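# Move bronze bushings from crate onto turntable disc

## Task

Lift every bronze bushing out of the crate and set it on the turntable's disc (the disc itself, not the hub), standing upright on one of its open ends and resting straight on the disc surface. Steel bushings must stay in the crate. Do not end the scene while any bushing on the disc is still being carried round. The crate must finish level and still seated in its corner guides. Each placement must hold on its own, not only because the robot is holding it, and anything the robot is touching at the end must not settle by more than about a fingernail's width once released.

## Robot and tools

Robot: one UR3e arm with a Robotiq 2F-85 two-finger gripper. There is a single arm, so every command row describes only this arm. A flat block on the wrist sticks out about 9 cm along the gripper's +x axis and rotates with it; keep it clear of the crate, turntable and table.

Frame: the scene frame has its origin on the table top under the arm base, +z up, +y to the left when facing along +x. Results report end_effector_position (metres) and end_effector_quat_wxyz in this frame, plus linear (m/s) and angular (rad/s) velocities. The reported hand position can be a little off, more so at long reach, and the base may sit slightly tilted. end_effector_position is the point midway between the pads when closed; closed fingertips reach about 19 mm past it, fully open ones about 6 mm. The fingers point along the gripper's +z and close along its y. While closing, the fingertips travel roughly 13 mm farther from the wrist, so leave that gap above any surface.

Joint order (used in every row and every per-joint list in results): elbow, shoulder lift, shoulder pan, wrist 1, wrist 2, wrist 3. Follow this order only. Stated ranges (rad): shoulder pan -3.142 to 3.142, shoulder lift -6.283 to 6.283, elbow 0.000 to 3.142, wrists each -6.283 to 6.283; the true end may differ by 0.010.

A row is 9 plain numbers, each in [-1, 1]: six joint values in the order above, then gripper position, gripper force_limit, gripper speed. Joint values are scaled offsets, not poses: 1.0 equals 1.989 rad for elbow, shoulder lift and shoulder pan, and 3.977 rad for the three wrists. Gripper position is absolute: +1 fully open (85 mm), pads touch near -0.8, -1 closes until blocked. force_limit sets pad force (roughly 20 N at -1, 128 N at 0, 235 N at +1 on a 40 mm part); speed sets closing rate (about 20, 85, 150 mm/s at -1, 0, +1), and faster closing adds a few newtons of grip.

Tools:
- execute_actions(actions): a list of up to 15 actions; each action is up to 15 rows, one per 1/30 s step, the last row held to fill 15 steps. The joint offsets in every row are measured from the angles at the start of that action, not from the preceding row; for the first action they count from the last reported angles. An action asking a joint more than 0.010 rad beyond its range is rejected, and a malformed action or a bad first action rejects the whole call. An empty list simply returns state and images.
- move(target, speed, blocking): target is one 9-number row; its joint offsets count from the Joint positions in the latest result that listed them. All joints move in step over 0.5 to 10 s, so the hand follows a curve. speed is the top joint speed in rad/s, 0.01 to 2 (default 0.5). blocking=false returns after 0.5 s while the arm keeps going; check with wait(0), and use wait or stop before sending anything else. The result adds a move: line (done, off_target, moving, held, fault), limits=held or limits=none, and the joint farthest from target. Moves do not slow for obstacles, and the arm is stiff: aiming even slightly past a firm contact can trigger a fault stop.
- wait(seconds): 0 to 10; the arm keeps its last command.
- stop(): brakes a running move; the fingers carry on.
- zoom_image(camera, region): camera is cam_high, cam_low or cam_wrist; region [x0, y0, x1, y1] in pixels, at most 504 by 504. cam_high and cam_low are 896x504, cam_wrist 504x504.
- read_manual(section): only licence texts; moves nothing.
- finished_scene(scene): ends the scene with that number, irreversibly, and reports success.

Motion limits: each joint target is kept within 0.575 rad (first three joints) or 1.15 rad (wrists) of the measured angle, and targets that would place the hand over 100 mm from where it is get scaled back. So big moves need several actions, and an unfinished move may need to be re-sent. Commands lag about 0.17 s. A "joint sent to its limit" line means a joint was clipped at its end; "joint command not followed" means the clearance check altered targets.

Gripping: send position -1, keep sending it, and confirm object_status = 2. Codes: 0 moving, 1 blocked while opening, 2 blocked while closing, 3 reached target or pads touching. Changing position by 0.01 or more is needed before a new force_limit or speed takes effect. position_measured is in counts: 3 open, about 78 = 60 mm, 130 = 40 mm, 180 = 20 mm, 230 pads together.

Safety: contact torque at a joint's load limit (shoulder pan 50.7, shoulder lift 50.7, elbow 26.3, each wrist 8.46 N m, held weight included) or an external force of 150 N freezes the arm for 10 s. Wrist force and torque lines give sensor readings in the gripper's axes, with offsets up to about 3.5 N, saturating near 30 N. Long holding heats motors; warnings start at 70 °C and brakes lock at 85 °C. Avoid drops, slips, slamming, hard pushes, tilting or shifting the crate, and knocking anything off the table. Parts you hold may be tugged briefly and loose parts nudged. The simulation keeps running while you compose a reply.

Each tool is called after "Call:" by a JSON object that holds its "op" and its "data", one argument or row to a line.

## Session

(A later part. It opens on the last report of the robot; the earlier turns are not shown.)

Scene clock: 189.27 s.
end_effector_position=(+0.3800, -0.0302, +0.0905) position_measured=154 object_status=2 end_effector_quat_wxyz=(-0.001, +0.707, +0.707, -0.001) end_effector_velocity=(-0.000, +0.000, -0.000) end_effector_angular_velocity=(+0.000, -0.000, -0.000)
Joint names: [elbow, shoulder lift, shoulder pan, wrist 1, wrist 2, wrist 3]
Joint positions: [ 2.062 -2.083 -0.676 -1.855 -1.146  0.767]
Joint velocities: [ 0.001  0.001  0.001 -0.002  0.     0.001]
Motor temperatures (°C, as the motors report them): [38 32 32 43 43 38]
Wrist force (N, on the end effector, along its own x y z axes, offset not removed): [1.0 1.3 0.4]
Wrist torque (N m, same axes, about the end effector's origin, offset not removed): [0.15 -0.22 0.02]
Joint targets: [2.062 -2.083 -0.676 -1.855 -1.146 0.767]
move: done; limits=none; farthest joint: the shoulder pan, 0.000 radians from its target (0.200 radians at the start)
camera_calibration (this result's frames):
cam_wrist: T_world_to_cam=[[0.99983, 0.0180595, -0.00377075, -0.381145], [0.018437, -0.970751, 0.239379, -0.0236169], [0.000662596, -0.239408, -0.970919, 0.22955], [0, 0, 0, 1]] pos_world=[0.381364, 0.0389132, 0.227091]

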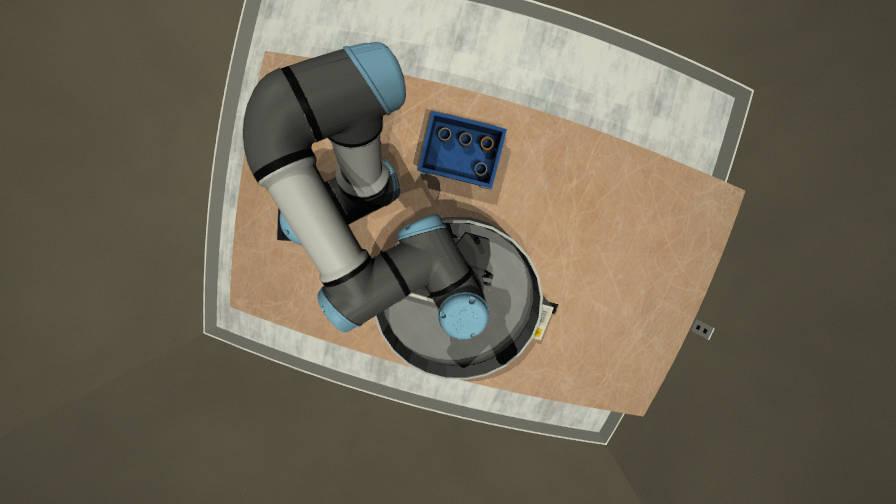

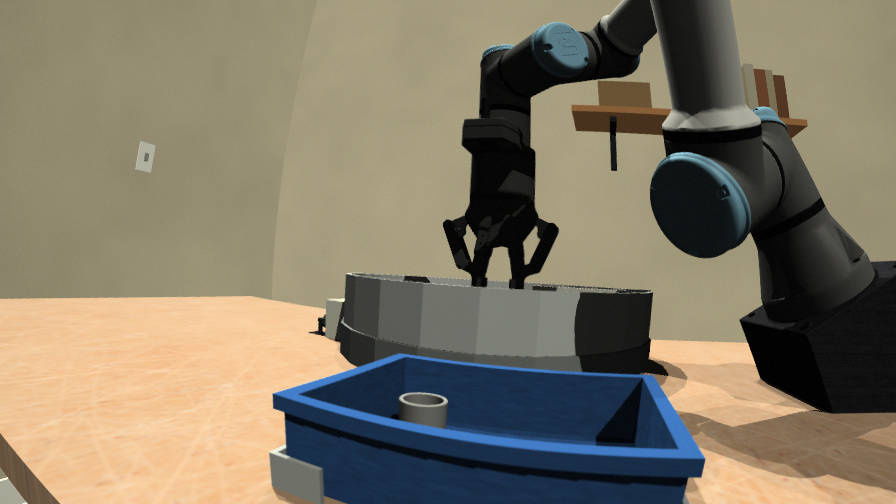

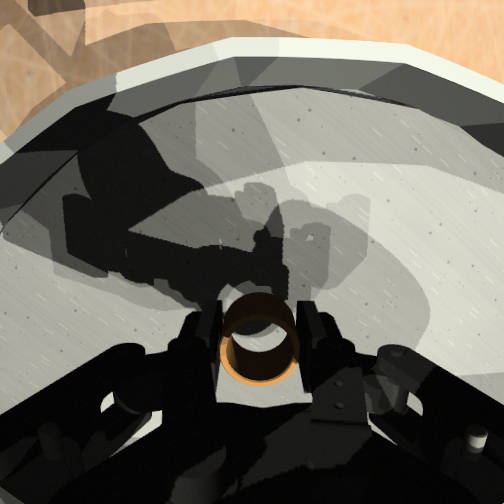

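Call:
{"op": "move", "data": {
  "target": [0.0205,0.0098,0.0142,-0.019,-0.0018,0.008,-1,-0.6,0],
  "speed": 0.05
}}

Call:
{"op": "execute_actions", "data": {
  "actions": [
    [[0,0,0,0,0,0,0.07,-0.6,0.5]]
  ]
}}

Call:
{"op": "move", "data": {
  "target": [-0.1653,-0.0708,-0.1145,0.1457,0.0149,-0.0618,0.07,-0.6,0],
  "speed": 0.6
}}

Call:
{"op": "move", "data": {
  "target": [0.1936,0.011,0.7888,-0.1715,-0.1672,0.14,0.07,-0.6,0],
  "speed": 1
}}

Call:
{"op": "move", "data": {
  "target": [-0.1986,0.3346,-0.0057,-0.0684,0.0015,0.03,0.07,-0.6,0],
  "speed": 0.6
}}

Scene clock: 199.00 s.
end_effector_position=(+0.3794, -0.0278, +0.0804) position_measured=154 object_status=2 end_effector_quat_wxyz=(+0.001, +0.707, +0.707, -0.000) end_effector_velocity=(-0.000, +0.000, -0.001) end_effector_angular_velocity=(+0.000, +0.001, -0.000)
Joint names: [elbow, shoulder lift, shoulder pan, wrist 1, wrist 2, wrist 3]
Joint positions: [ 2.103 -2.064 -0.648 -1.93  -1.153  0.798]
Joint velocities: [ 0.002  0.001  0.001 -0.003 -0.001  0.001]
Motor temperatures (°C, as the motors report them): [38 32 32 43 43 38]
Wrist force (N, on the end effector, along its own x y z axes, offset not removed): [1.8 1.9 0.8]
Wrist torque (N m, same axes, about the end effector's origin, offset not removed): [0.29 -0.33 0.03]
Joint targets: [2.103 -2.064 -0.647 -1.930 -1.153 0.799]
move: done; limits=none; farthest joint: the shoulder lift, 0.001 radians from its target (0.020 radians at the start)
camera_calibration (this result's frames):
cam_wrist: T_world_to_cam=[[0.999855, 0.017028, -0.000616475, -0.380959], [0.0166766, -0.97052, 0.240441, -0.0182312], [0.00349593, -0.240417, -0.970663, 0.219225], [0, 0, 0, 1]] pos_world=[0.380441, 0.0414987, 0.216943]

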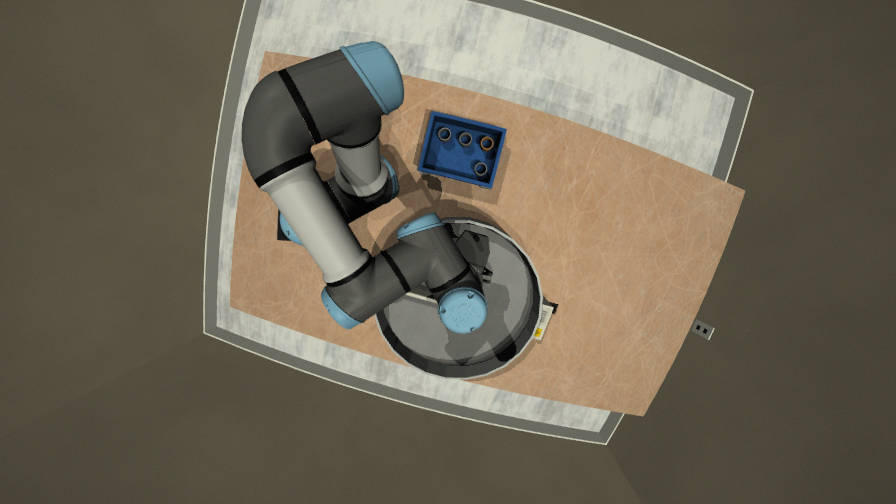

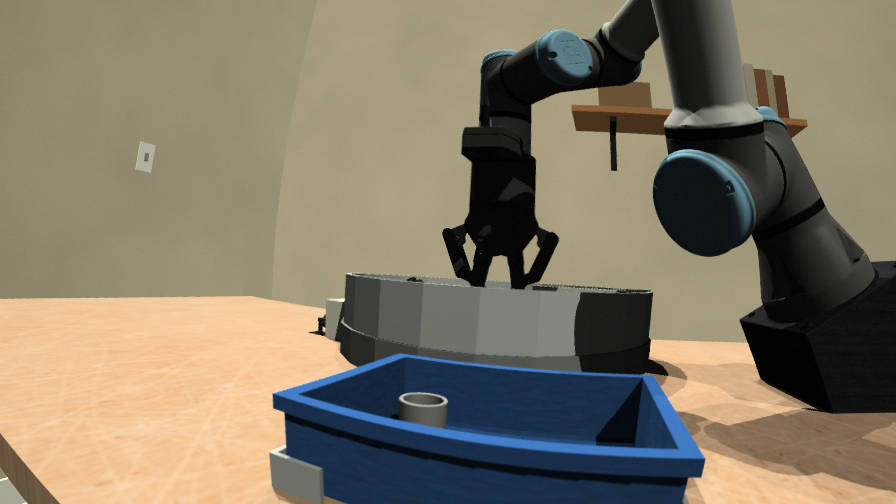

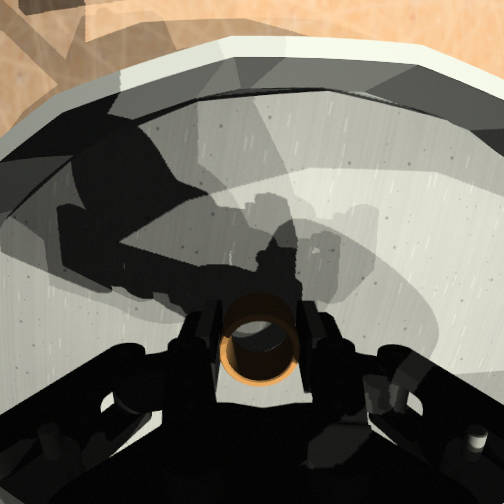

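Scene clock: 199.50 s.
end_effector_position=(+0.3794, -0.0278, +0.0804) position_measured=121 object_status=0 end_effector_quat_wxyz=(+0.001, +0.707, +0.707, -0.000) end_effector_velocity=(-0.000, -0.001, +0.000) end_effector_angular_velocity=(-0.001, +0.000, -0.001)
Joint names: [elbow, shoulder lift, shoulder pan, wrist 1, wrist 2, wrist 3]
Joint positions: [ 2.103 -2.064 -0.648 -1.93  -1.153  0.798]
Joint velocities: [-0.     0.    -0.001  0.    -0.    -0.   ]
Motor temperatures (°C, as the motors report them): [38 32 32 43 43 38]
Wrist force (N, on the end effector, along its own x y z axes, offset not removed): [1.0 1.9 0.6]
Wrist torque (N m, same axes, about the end effector's origin, offset not removed): [0.29 -0.13 0.02]
Joint targets: [2.103 -2.064 -0.648 -1.930 -1.153 0.798]
camera_calibration (this result's frames):
cam_wrist: T_world_to_cam=[[0.999855, 0.0170272, -0.000612303, -0.380958], [0.0166749, -0.97052, 0.240444, -0.0182248], [0.00349985, -0.240419, -0.970663, 0.219212], [0, 0, 0, 1]] pos_world=[0.380439, 0.041502, 0.21693]

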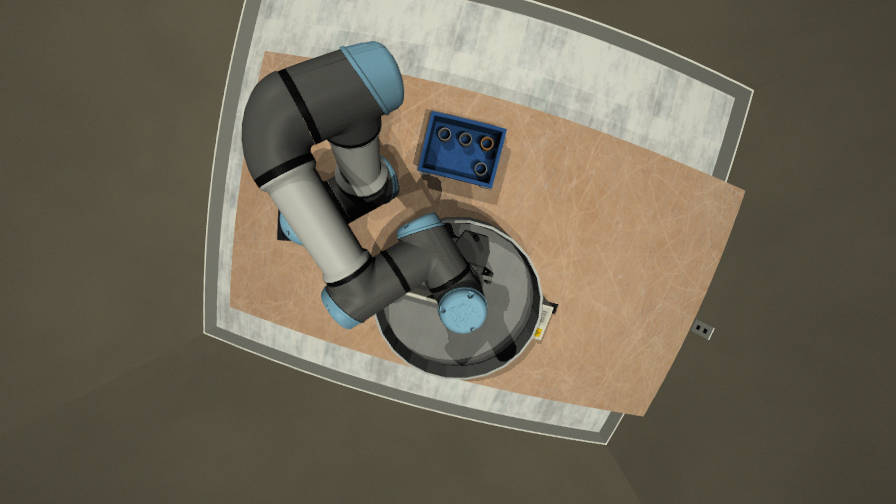

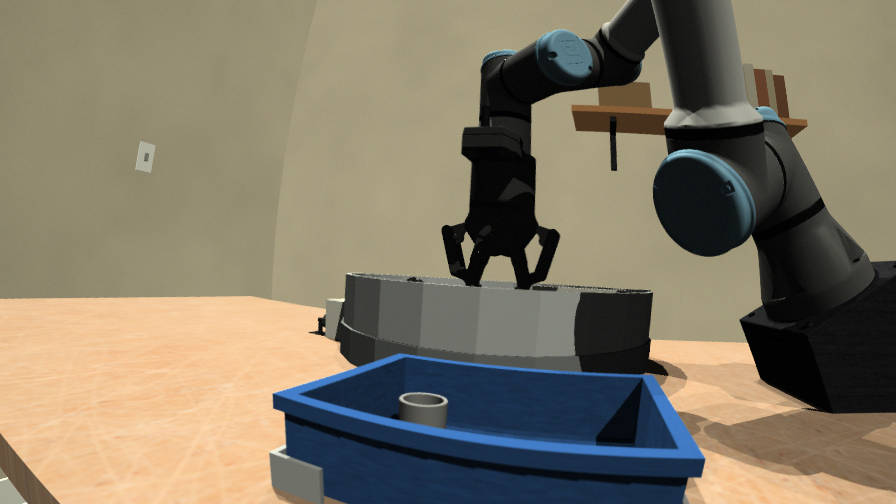

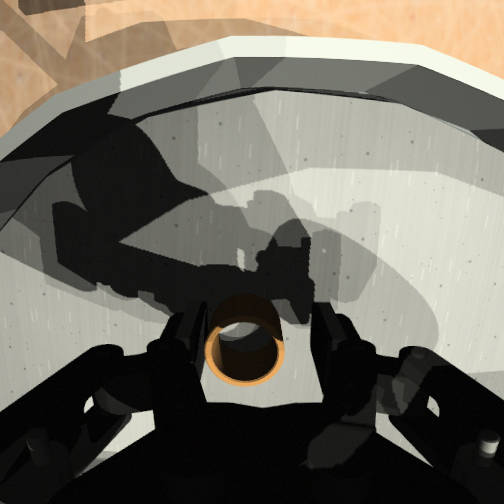

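Scene clock: 201.13 s.
end_effector_position=(+0.3802, -0.0302, +0.1603) position_measured=121 object_status=3 end_effector_quat_wxyz=(-0.001, +0.707, +0.707, -0.000) end_effector_velocity=(+0.000, +0.000, +0.001) end_effector_angular_velocity=(-0.000, -0.000, +0.001)
Joint names: [elbow, shoulder lift, shoulder pan, wrist 1, wrist 2, wrist 3]
Joint positions: [ 1.774 -2.205 -0.875 -1.351 -1.094  0.553]
Joint velocities: [-0.002 -0.001 -0.     0.003  0.    -0.001]
Motor temperatures (°C, as the motors report them): [38 32 32 43 43 38]
Wrist force (N, on the end effector, along its own x y z axes, offset not removed): [0.7 1.6 -0.3]
Wrist torque (N m, same axes, about the end effector's origin, offset not removed): [0.17 -0.16 0.06]
Joint targets: [1.774 -2.205 -0.875 -1.350 -1.094 0.553]
move: done; limits=none; farthest joint: the shoulder pan, 0.001 radians from its target (0.228 radians at the start)
camera_calibration (this result's frames):
cam_wrist: T_world_to_cam=[[0.999845, 0.0172863, -0.00341395, -0.381211], [0.017602, -0.971074, 0.238129, -0.0397694], [0.000801174, -0.238152, -0.971228, 0.297313], [0, 0, 0, 1]] pos_world=[0.381614, 0.0387765, 0.296928]

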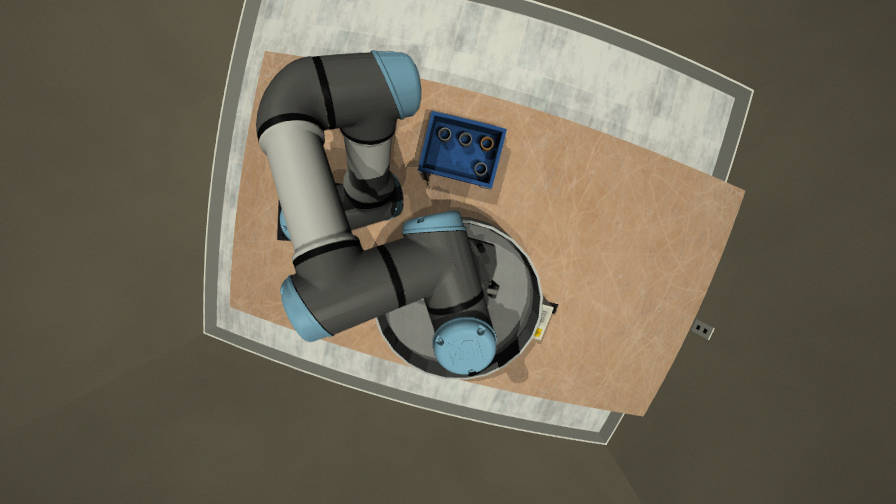

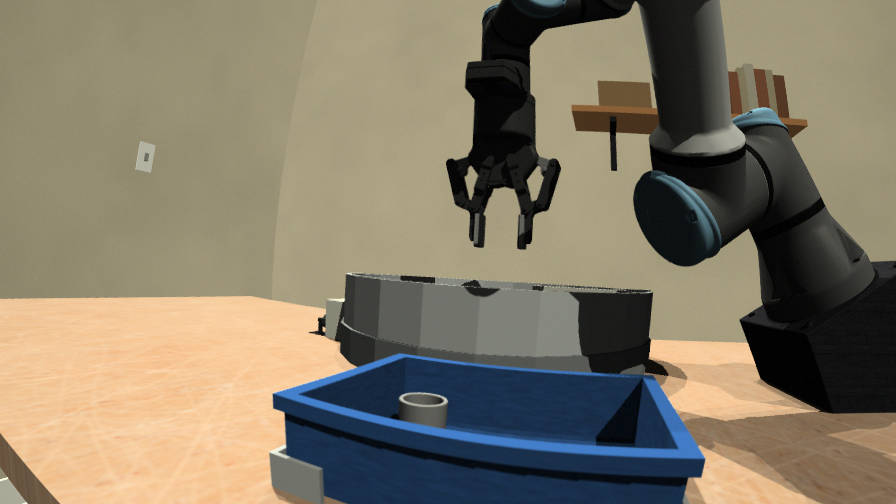

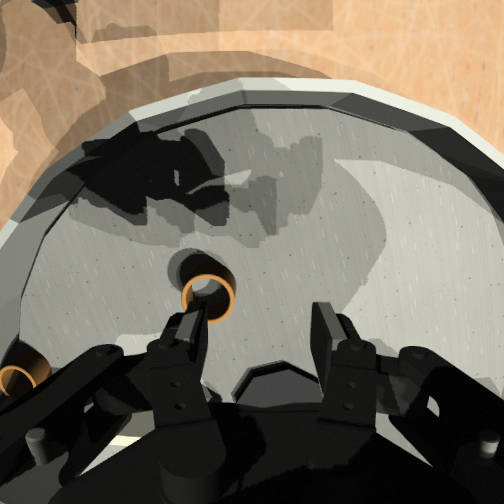

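Scene clock: 203.50 s.
end_effector_position=(+0.2512, +0.2069, +0.1502) position_measured=121 object_status=3 end_effector_quat_wxyz=(-0.000, +0.323, +0.946, -0.001) end_effector_velocity=(-0.000, +0.000, +0.000) end_effector_angular_velocity=(+0.001, -0.001, +0.002)
Joint names: [elbow, shoulder lift, shoulder pan, wrist 1, wrist 2, wrist 3]
Joint positions: [ 2.159 -2.183  0.693 -2.033 -1.759  1.11 ]
Joint velocities: [ 0.001 -0.     0.003 -0.001 -0.001  0.001]
Motor temperatures (°C, as the motors report them): [38 32 32 43 43 38]
Wrist force (N, on the end effector, along its own x y z axes, offset not removed): [0.7 2.0 -0.7]
Wrist torque (N m, same axes, about the end effector's origin, offset not removed): [0.30 -0.16 -0.01]
Joint targets: [2.159 -2.183 0.694 -2.033 -1.759 1.110]
move: done; limits=none; farthest joint: the shoulder pan, 0.000 radians from its target (1.569 radians at the start)
camera_calibration (this result's frames):
cam_wrist: T_world_to_cam=[[0.596482, 0.802616, -0.00417282, -0.317411], [0.779951, -0.578395, 0.239033, -0.0777927], [0.189438, -0.145833, -0.971002, 0.27761], [0, 0, 0, 1]] pos_world=[0.197414, 0.250249, 0.28683]

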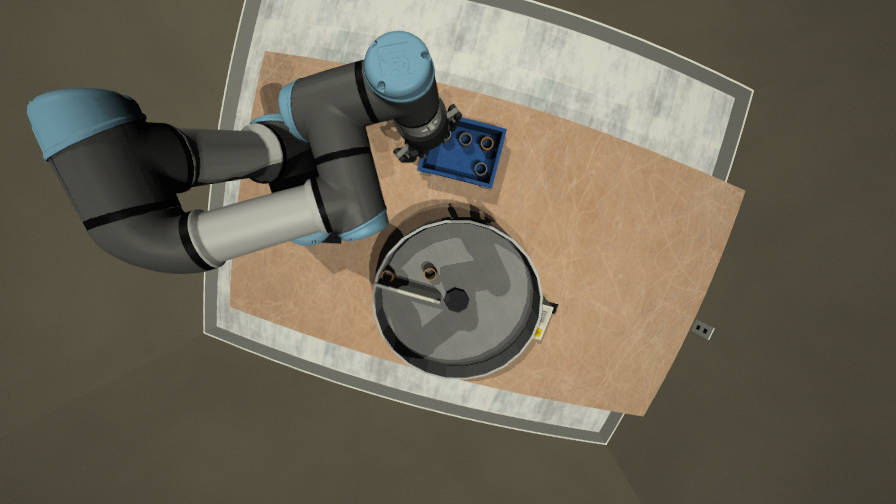

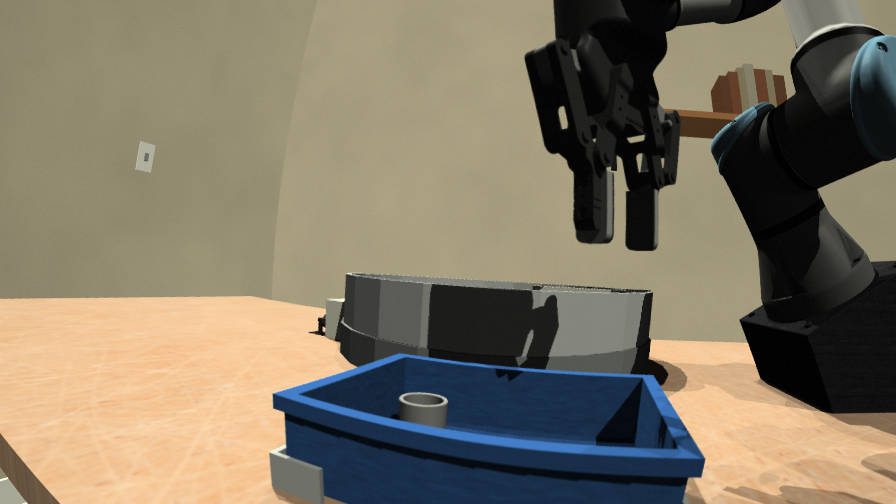

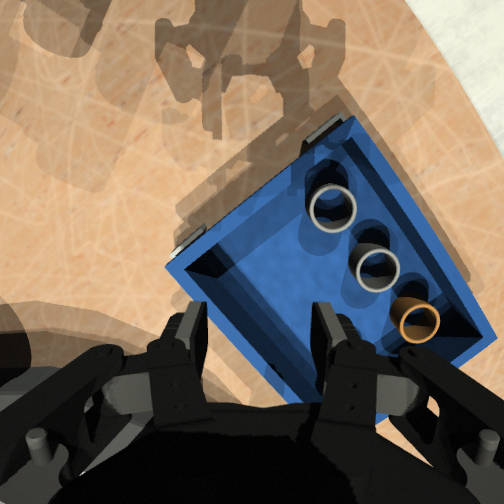

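Scene clock: 205.30 s.
end_effector_position=(+0.3580, +0.2720, +0.0702) position_measured=121 object_status=3 end_effector_quat_wxyz=(-0.001, +0.383, +0.924, -0.001) end_effector_velocity=(-0.000, +0.001, -0.000) end_effector_angular_velocity=(+0.001, +0.000, +0.001)
Joint names: [elbow, shoulder lift, shoulder pan, wrist 1, wrist 2, wrist 3]
Joint positions: [ 1.764 -1.518  0.682 -2.305 -1.753  1.229]
Joint velocities: [-0.001  0.002  0.001 -0.001  0.     0.   ]
Motor temperatures (°C, as the motors report them): [38 32 32 43 43 38]
Wrist force (N, on the end effector, along its own x y z axes, offset not removed): [1.2 0.7 -1.1]
Wrist torque (N m, same axes, about the end effector's origin, offset not removed): [0.07 -0.23 0.05]
Joint targets: [1.764 -1.517 0.682 -2.305 -1.753 1.229]
move: done; limits=none; farthest joint: the shoulder pan, 0.000 radians from its target (0.012 radians at the start)
camera_calibration (this result's frames):
cam_wrist: T_world_to_cam=[[0.695082, 0.718918, -0.00416924, -0.446157], [0.69885, -0.674295, 0.238611, -0.0491386], [0.16873, -0.168768, -0.971106, 0.20279], [0, 0, 0, 1]] pos_world=[0.310239, 0.321841, 0.206795]

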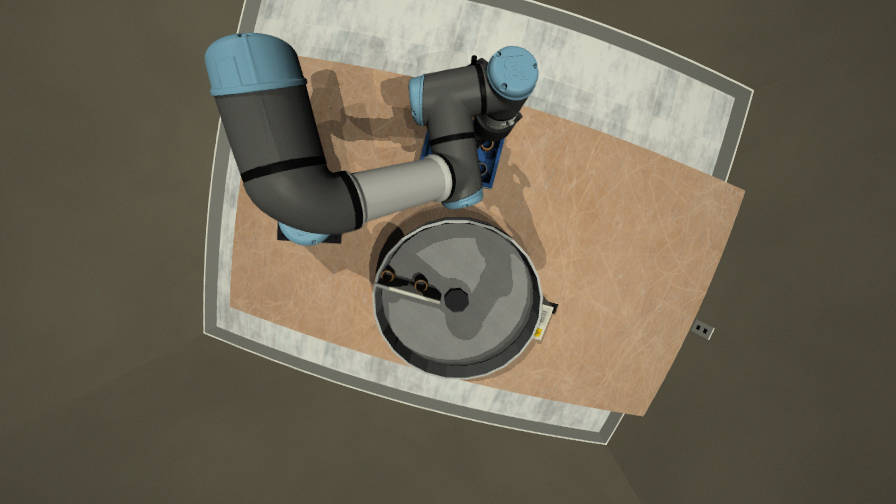

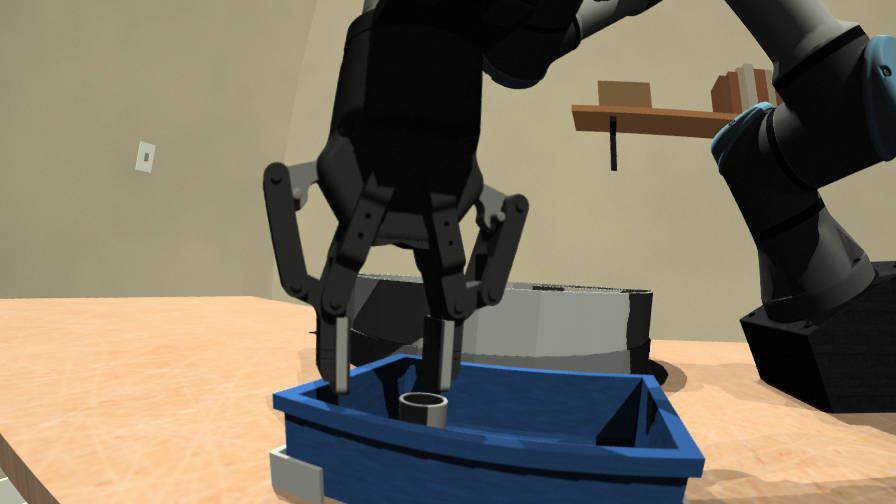

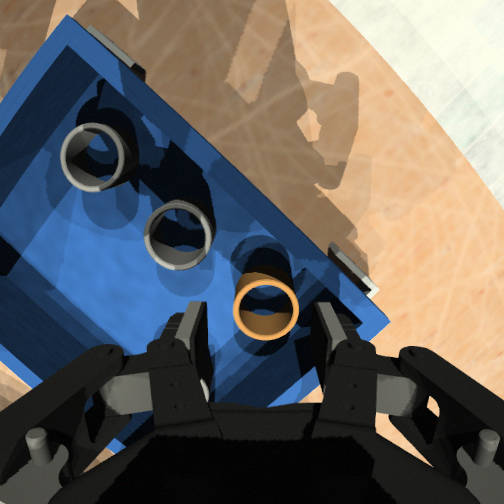

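Call:
{"op": "move", "data": {
  "target": [0.0253,0.055,-0.0117,-0.0411,0.0027,-0.0023,0.07,-0.6,0],
  "speed": 0.06
}}

Scene clock: 213.40 s.
end_effector_position=(+0.3579, +0.2719, +0.0302) position_measured=121 object_status=3 end_effector_quat_wxyz=(-0.000, +0.389, +0.921, -0.001) end_effector_velocity=(+0.000, +0.000, -0.000) end_effector_angular_velocity=(+0.001, -0.001, +0.000)
Joint names: [elbow, shoulder lift, shoulder pan, wrist 1, wrist 2, wrist 3]
Joint positions: [ 1.815 -1.408  0.659 -2.468 -1.742  1.22 ]
Joint velocities: [ 0.     0.001  0.    -0.002  0.    -0.   ]
Motor temperatures (°C, as the motors report them): [38 32 32 43 43 38]
Wrist force (N, on the end effector, along its own x y z axes, offset not removed): [1.1 0.7 0.2]
Wrist torque (N m, same axes, about the end effector's origin, offset not removed): [0.08 -0.21 0.01]
Joint targets: [1.815 -1.408 0.659 -2.468 -1.742 1.220]
move: done; limits=none; farthest joint: the wrist 1, 0.001 radians from its target (0.164 radians at the start)
camera_calibration (this result's frames):
cam_wrist: T_world_to_cam=[[0.703461, 0.710722, -0.00413402, -0.446968], [0.690852, -0.682404, 0.238848, -0.0345863], [0.166933, -0.170876, -0.971048, 0.165195], [0, 0, 0, 1]] pos_world=[0.310742, 0.322296, 0.166825]

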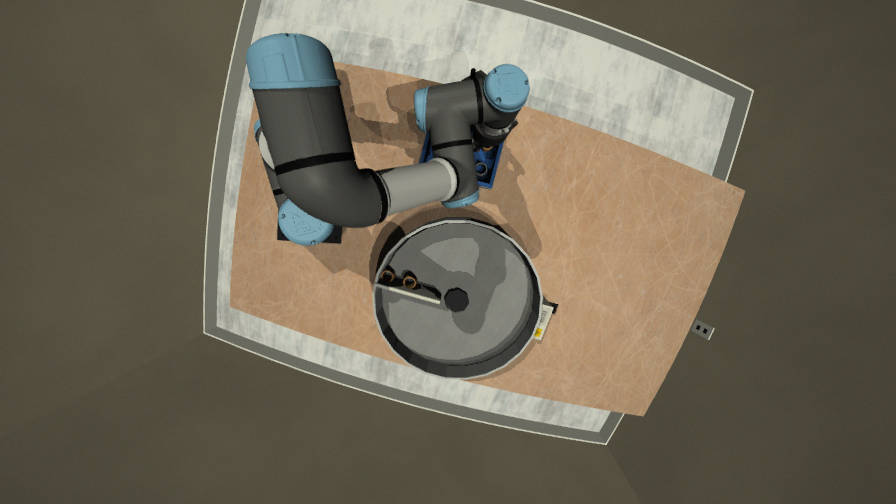

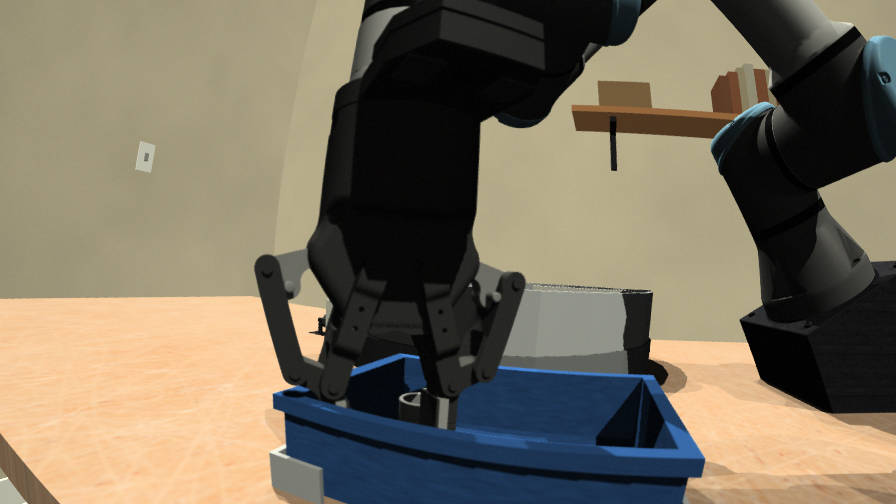

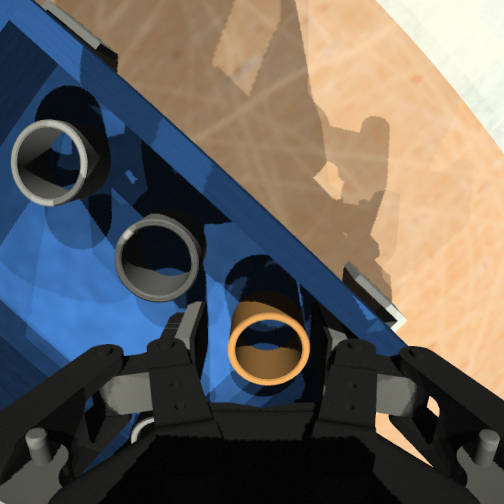

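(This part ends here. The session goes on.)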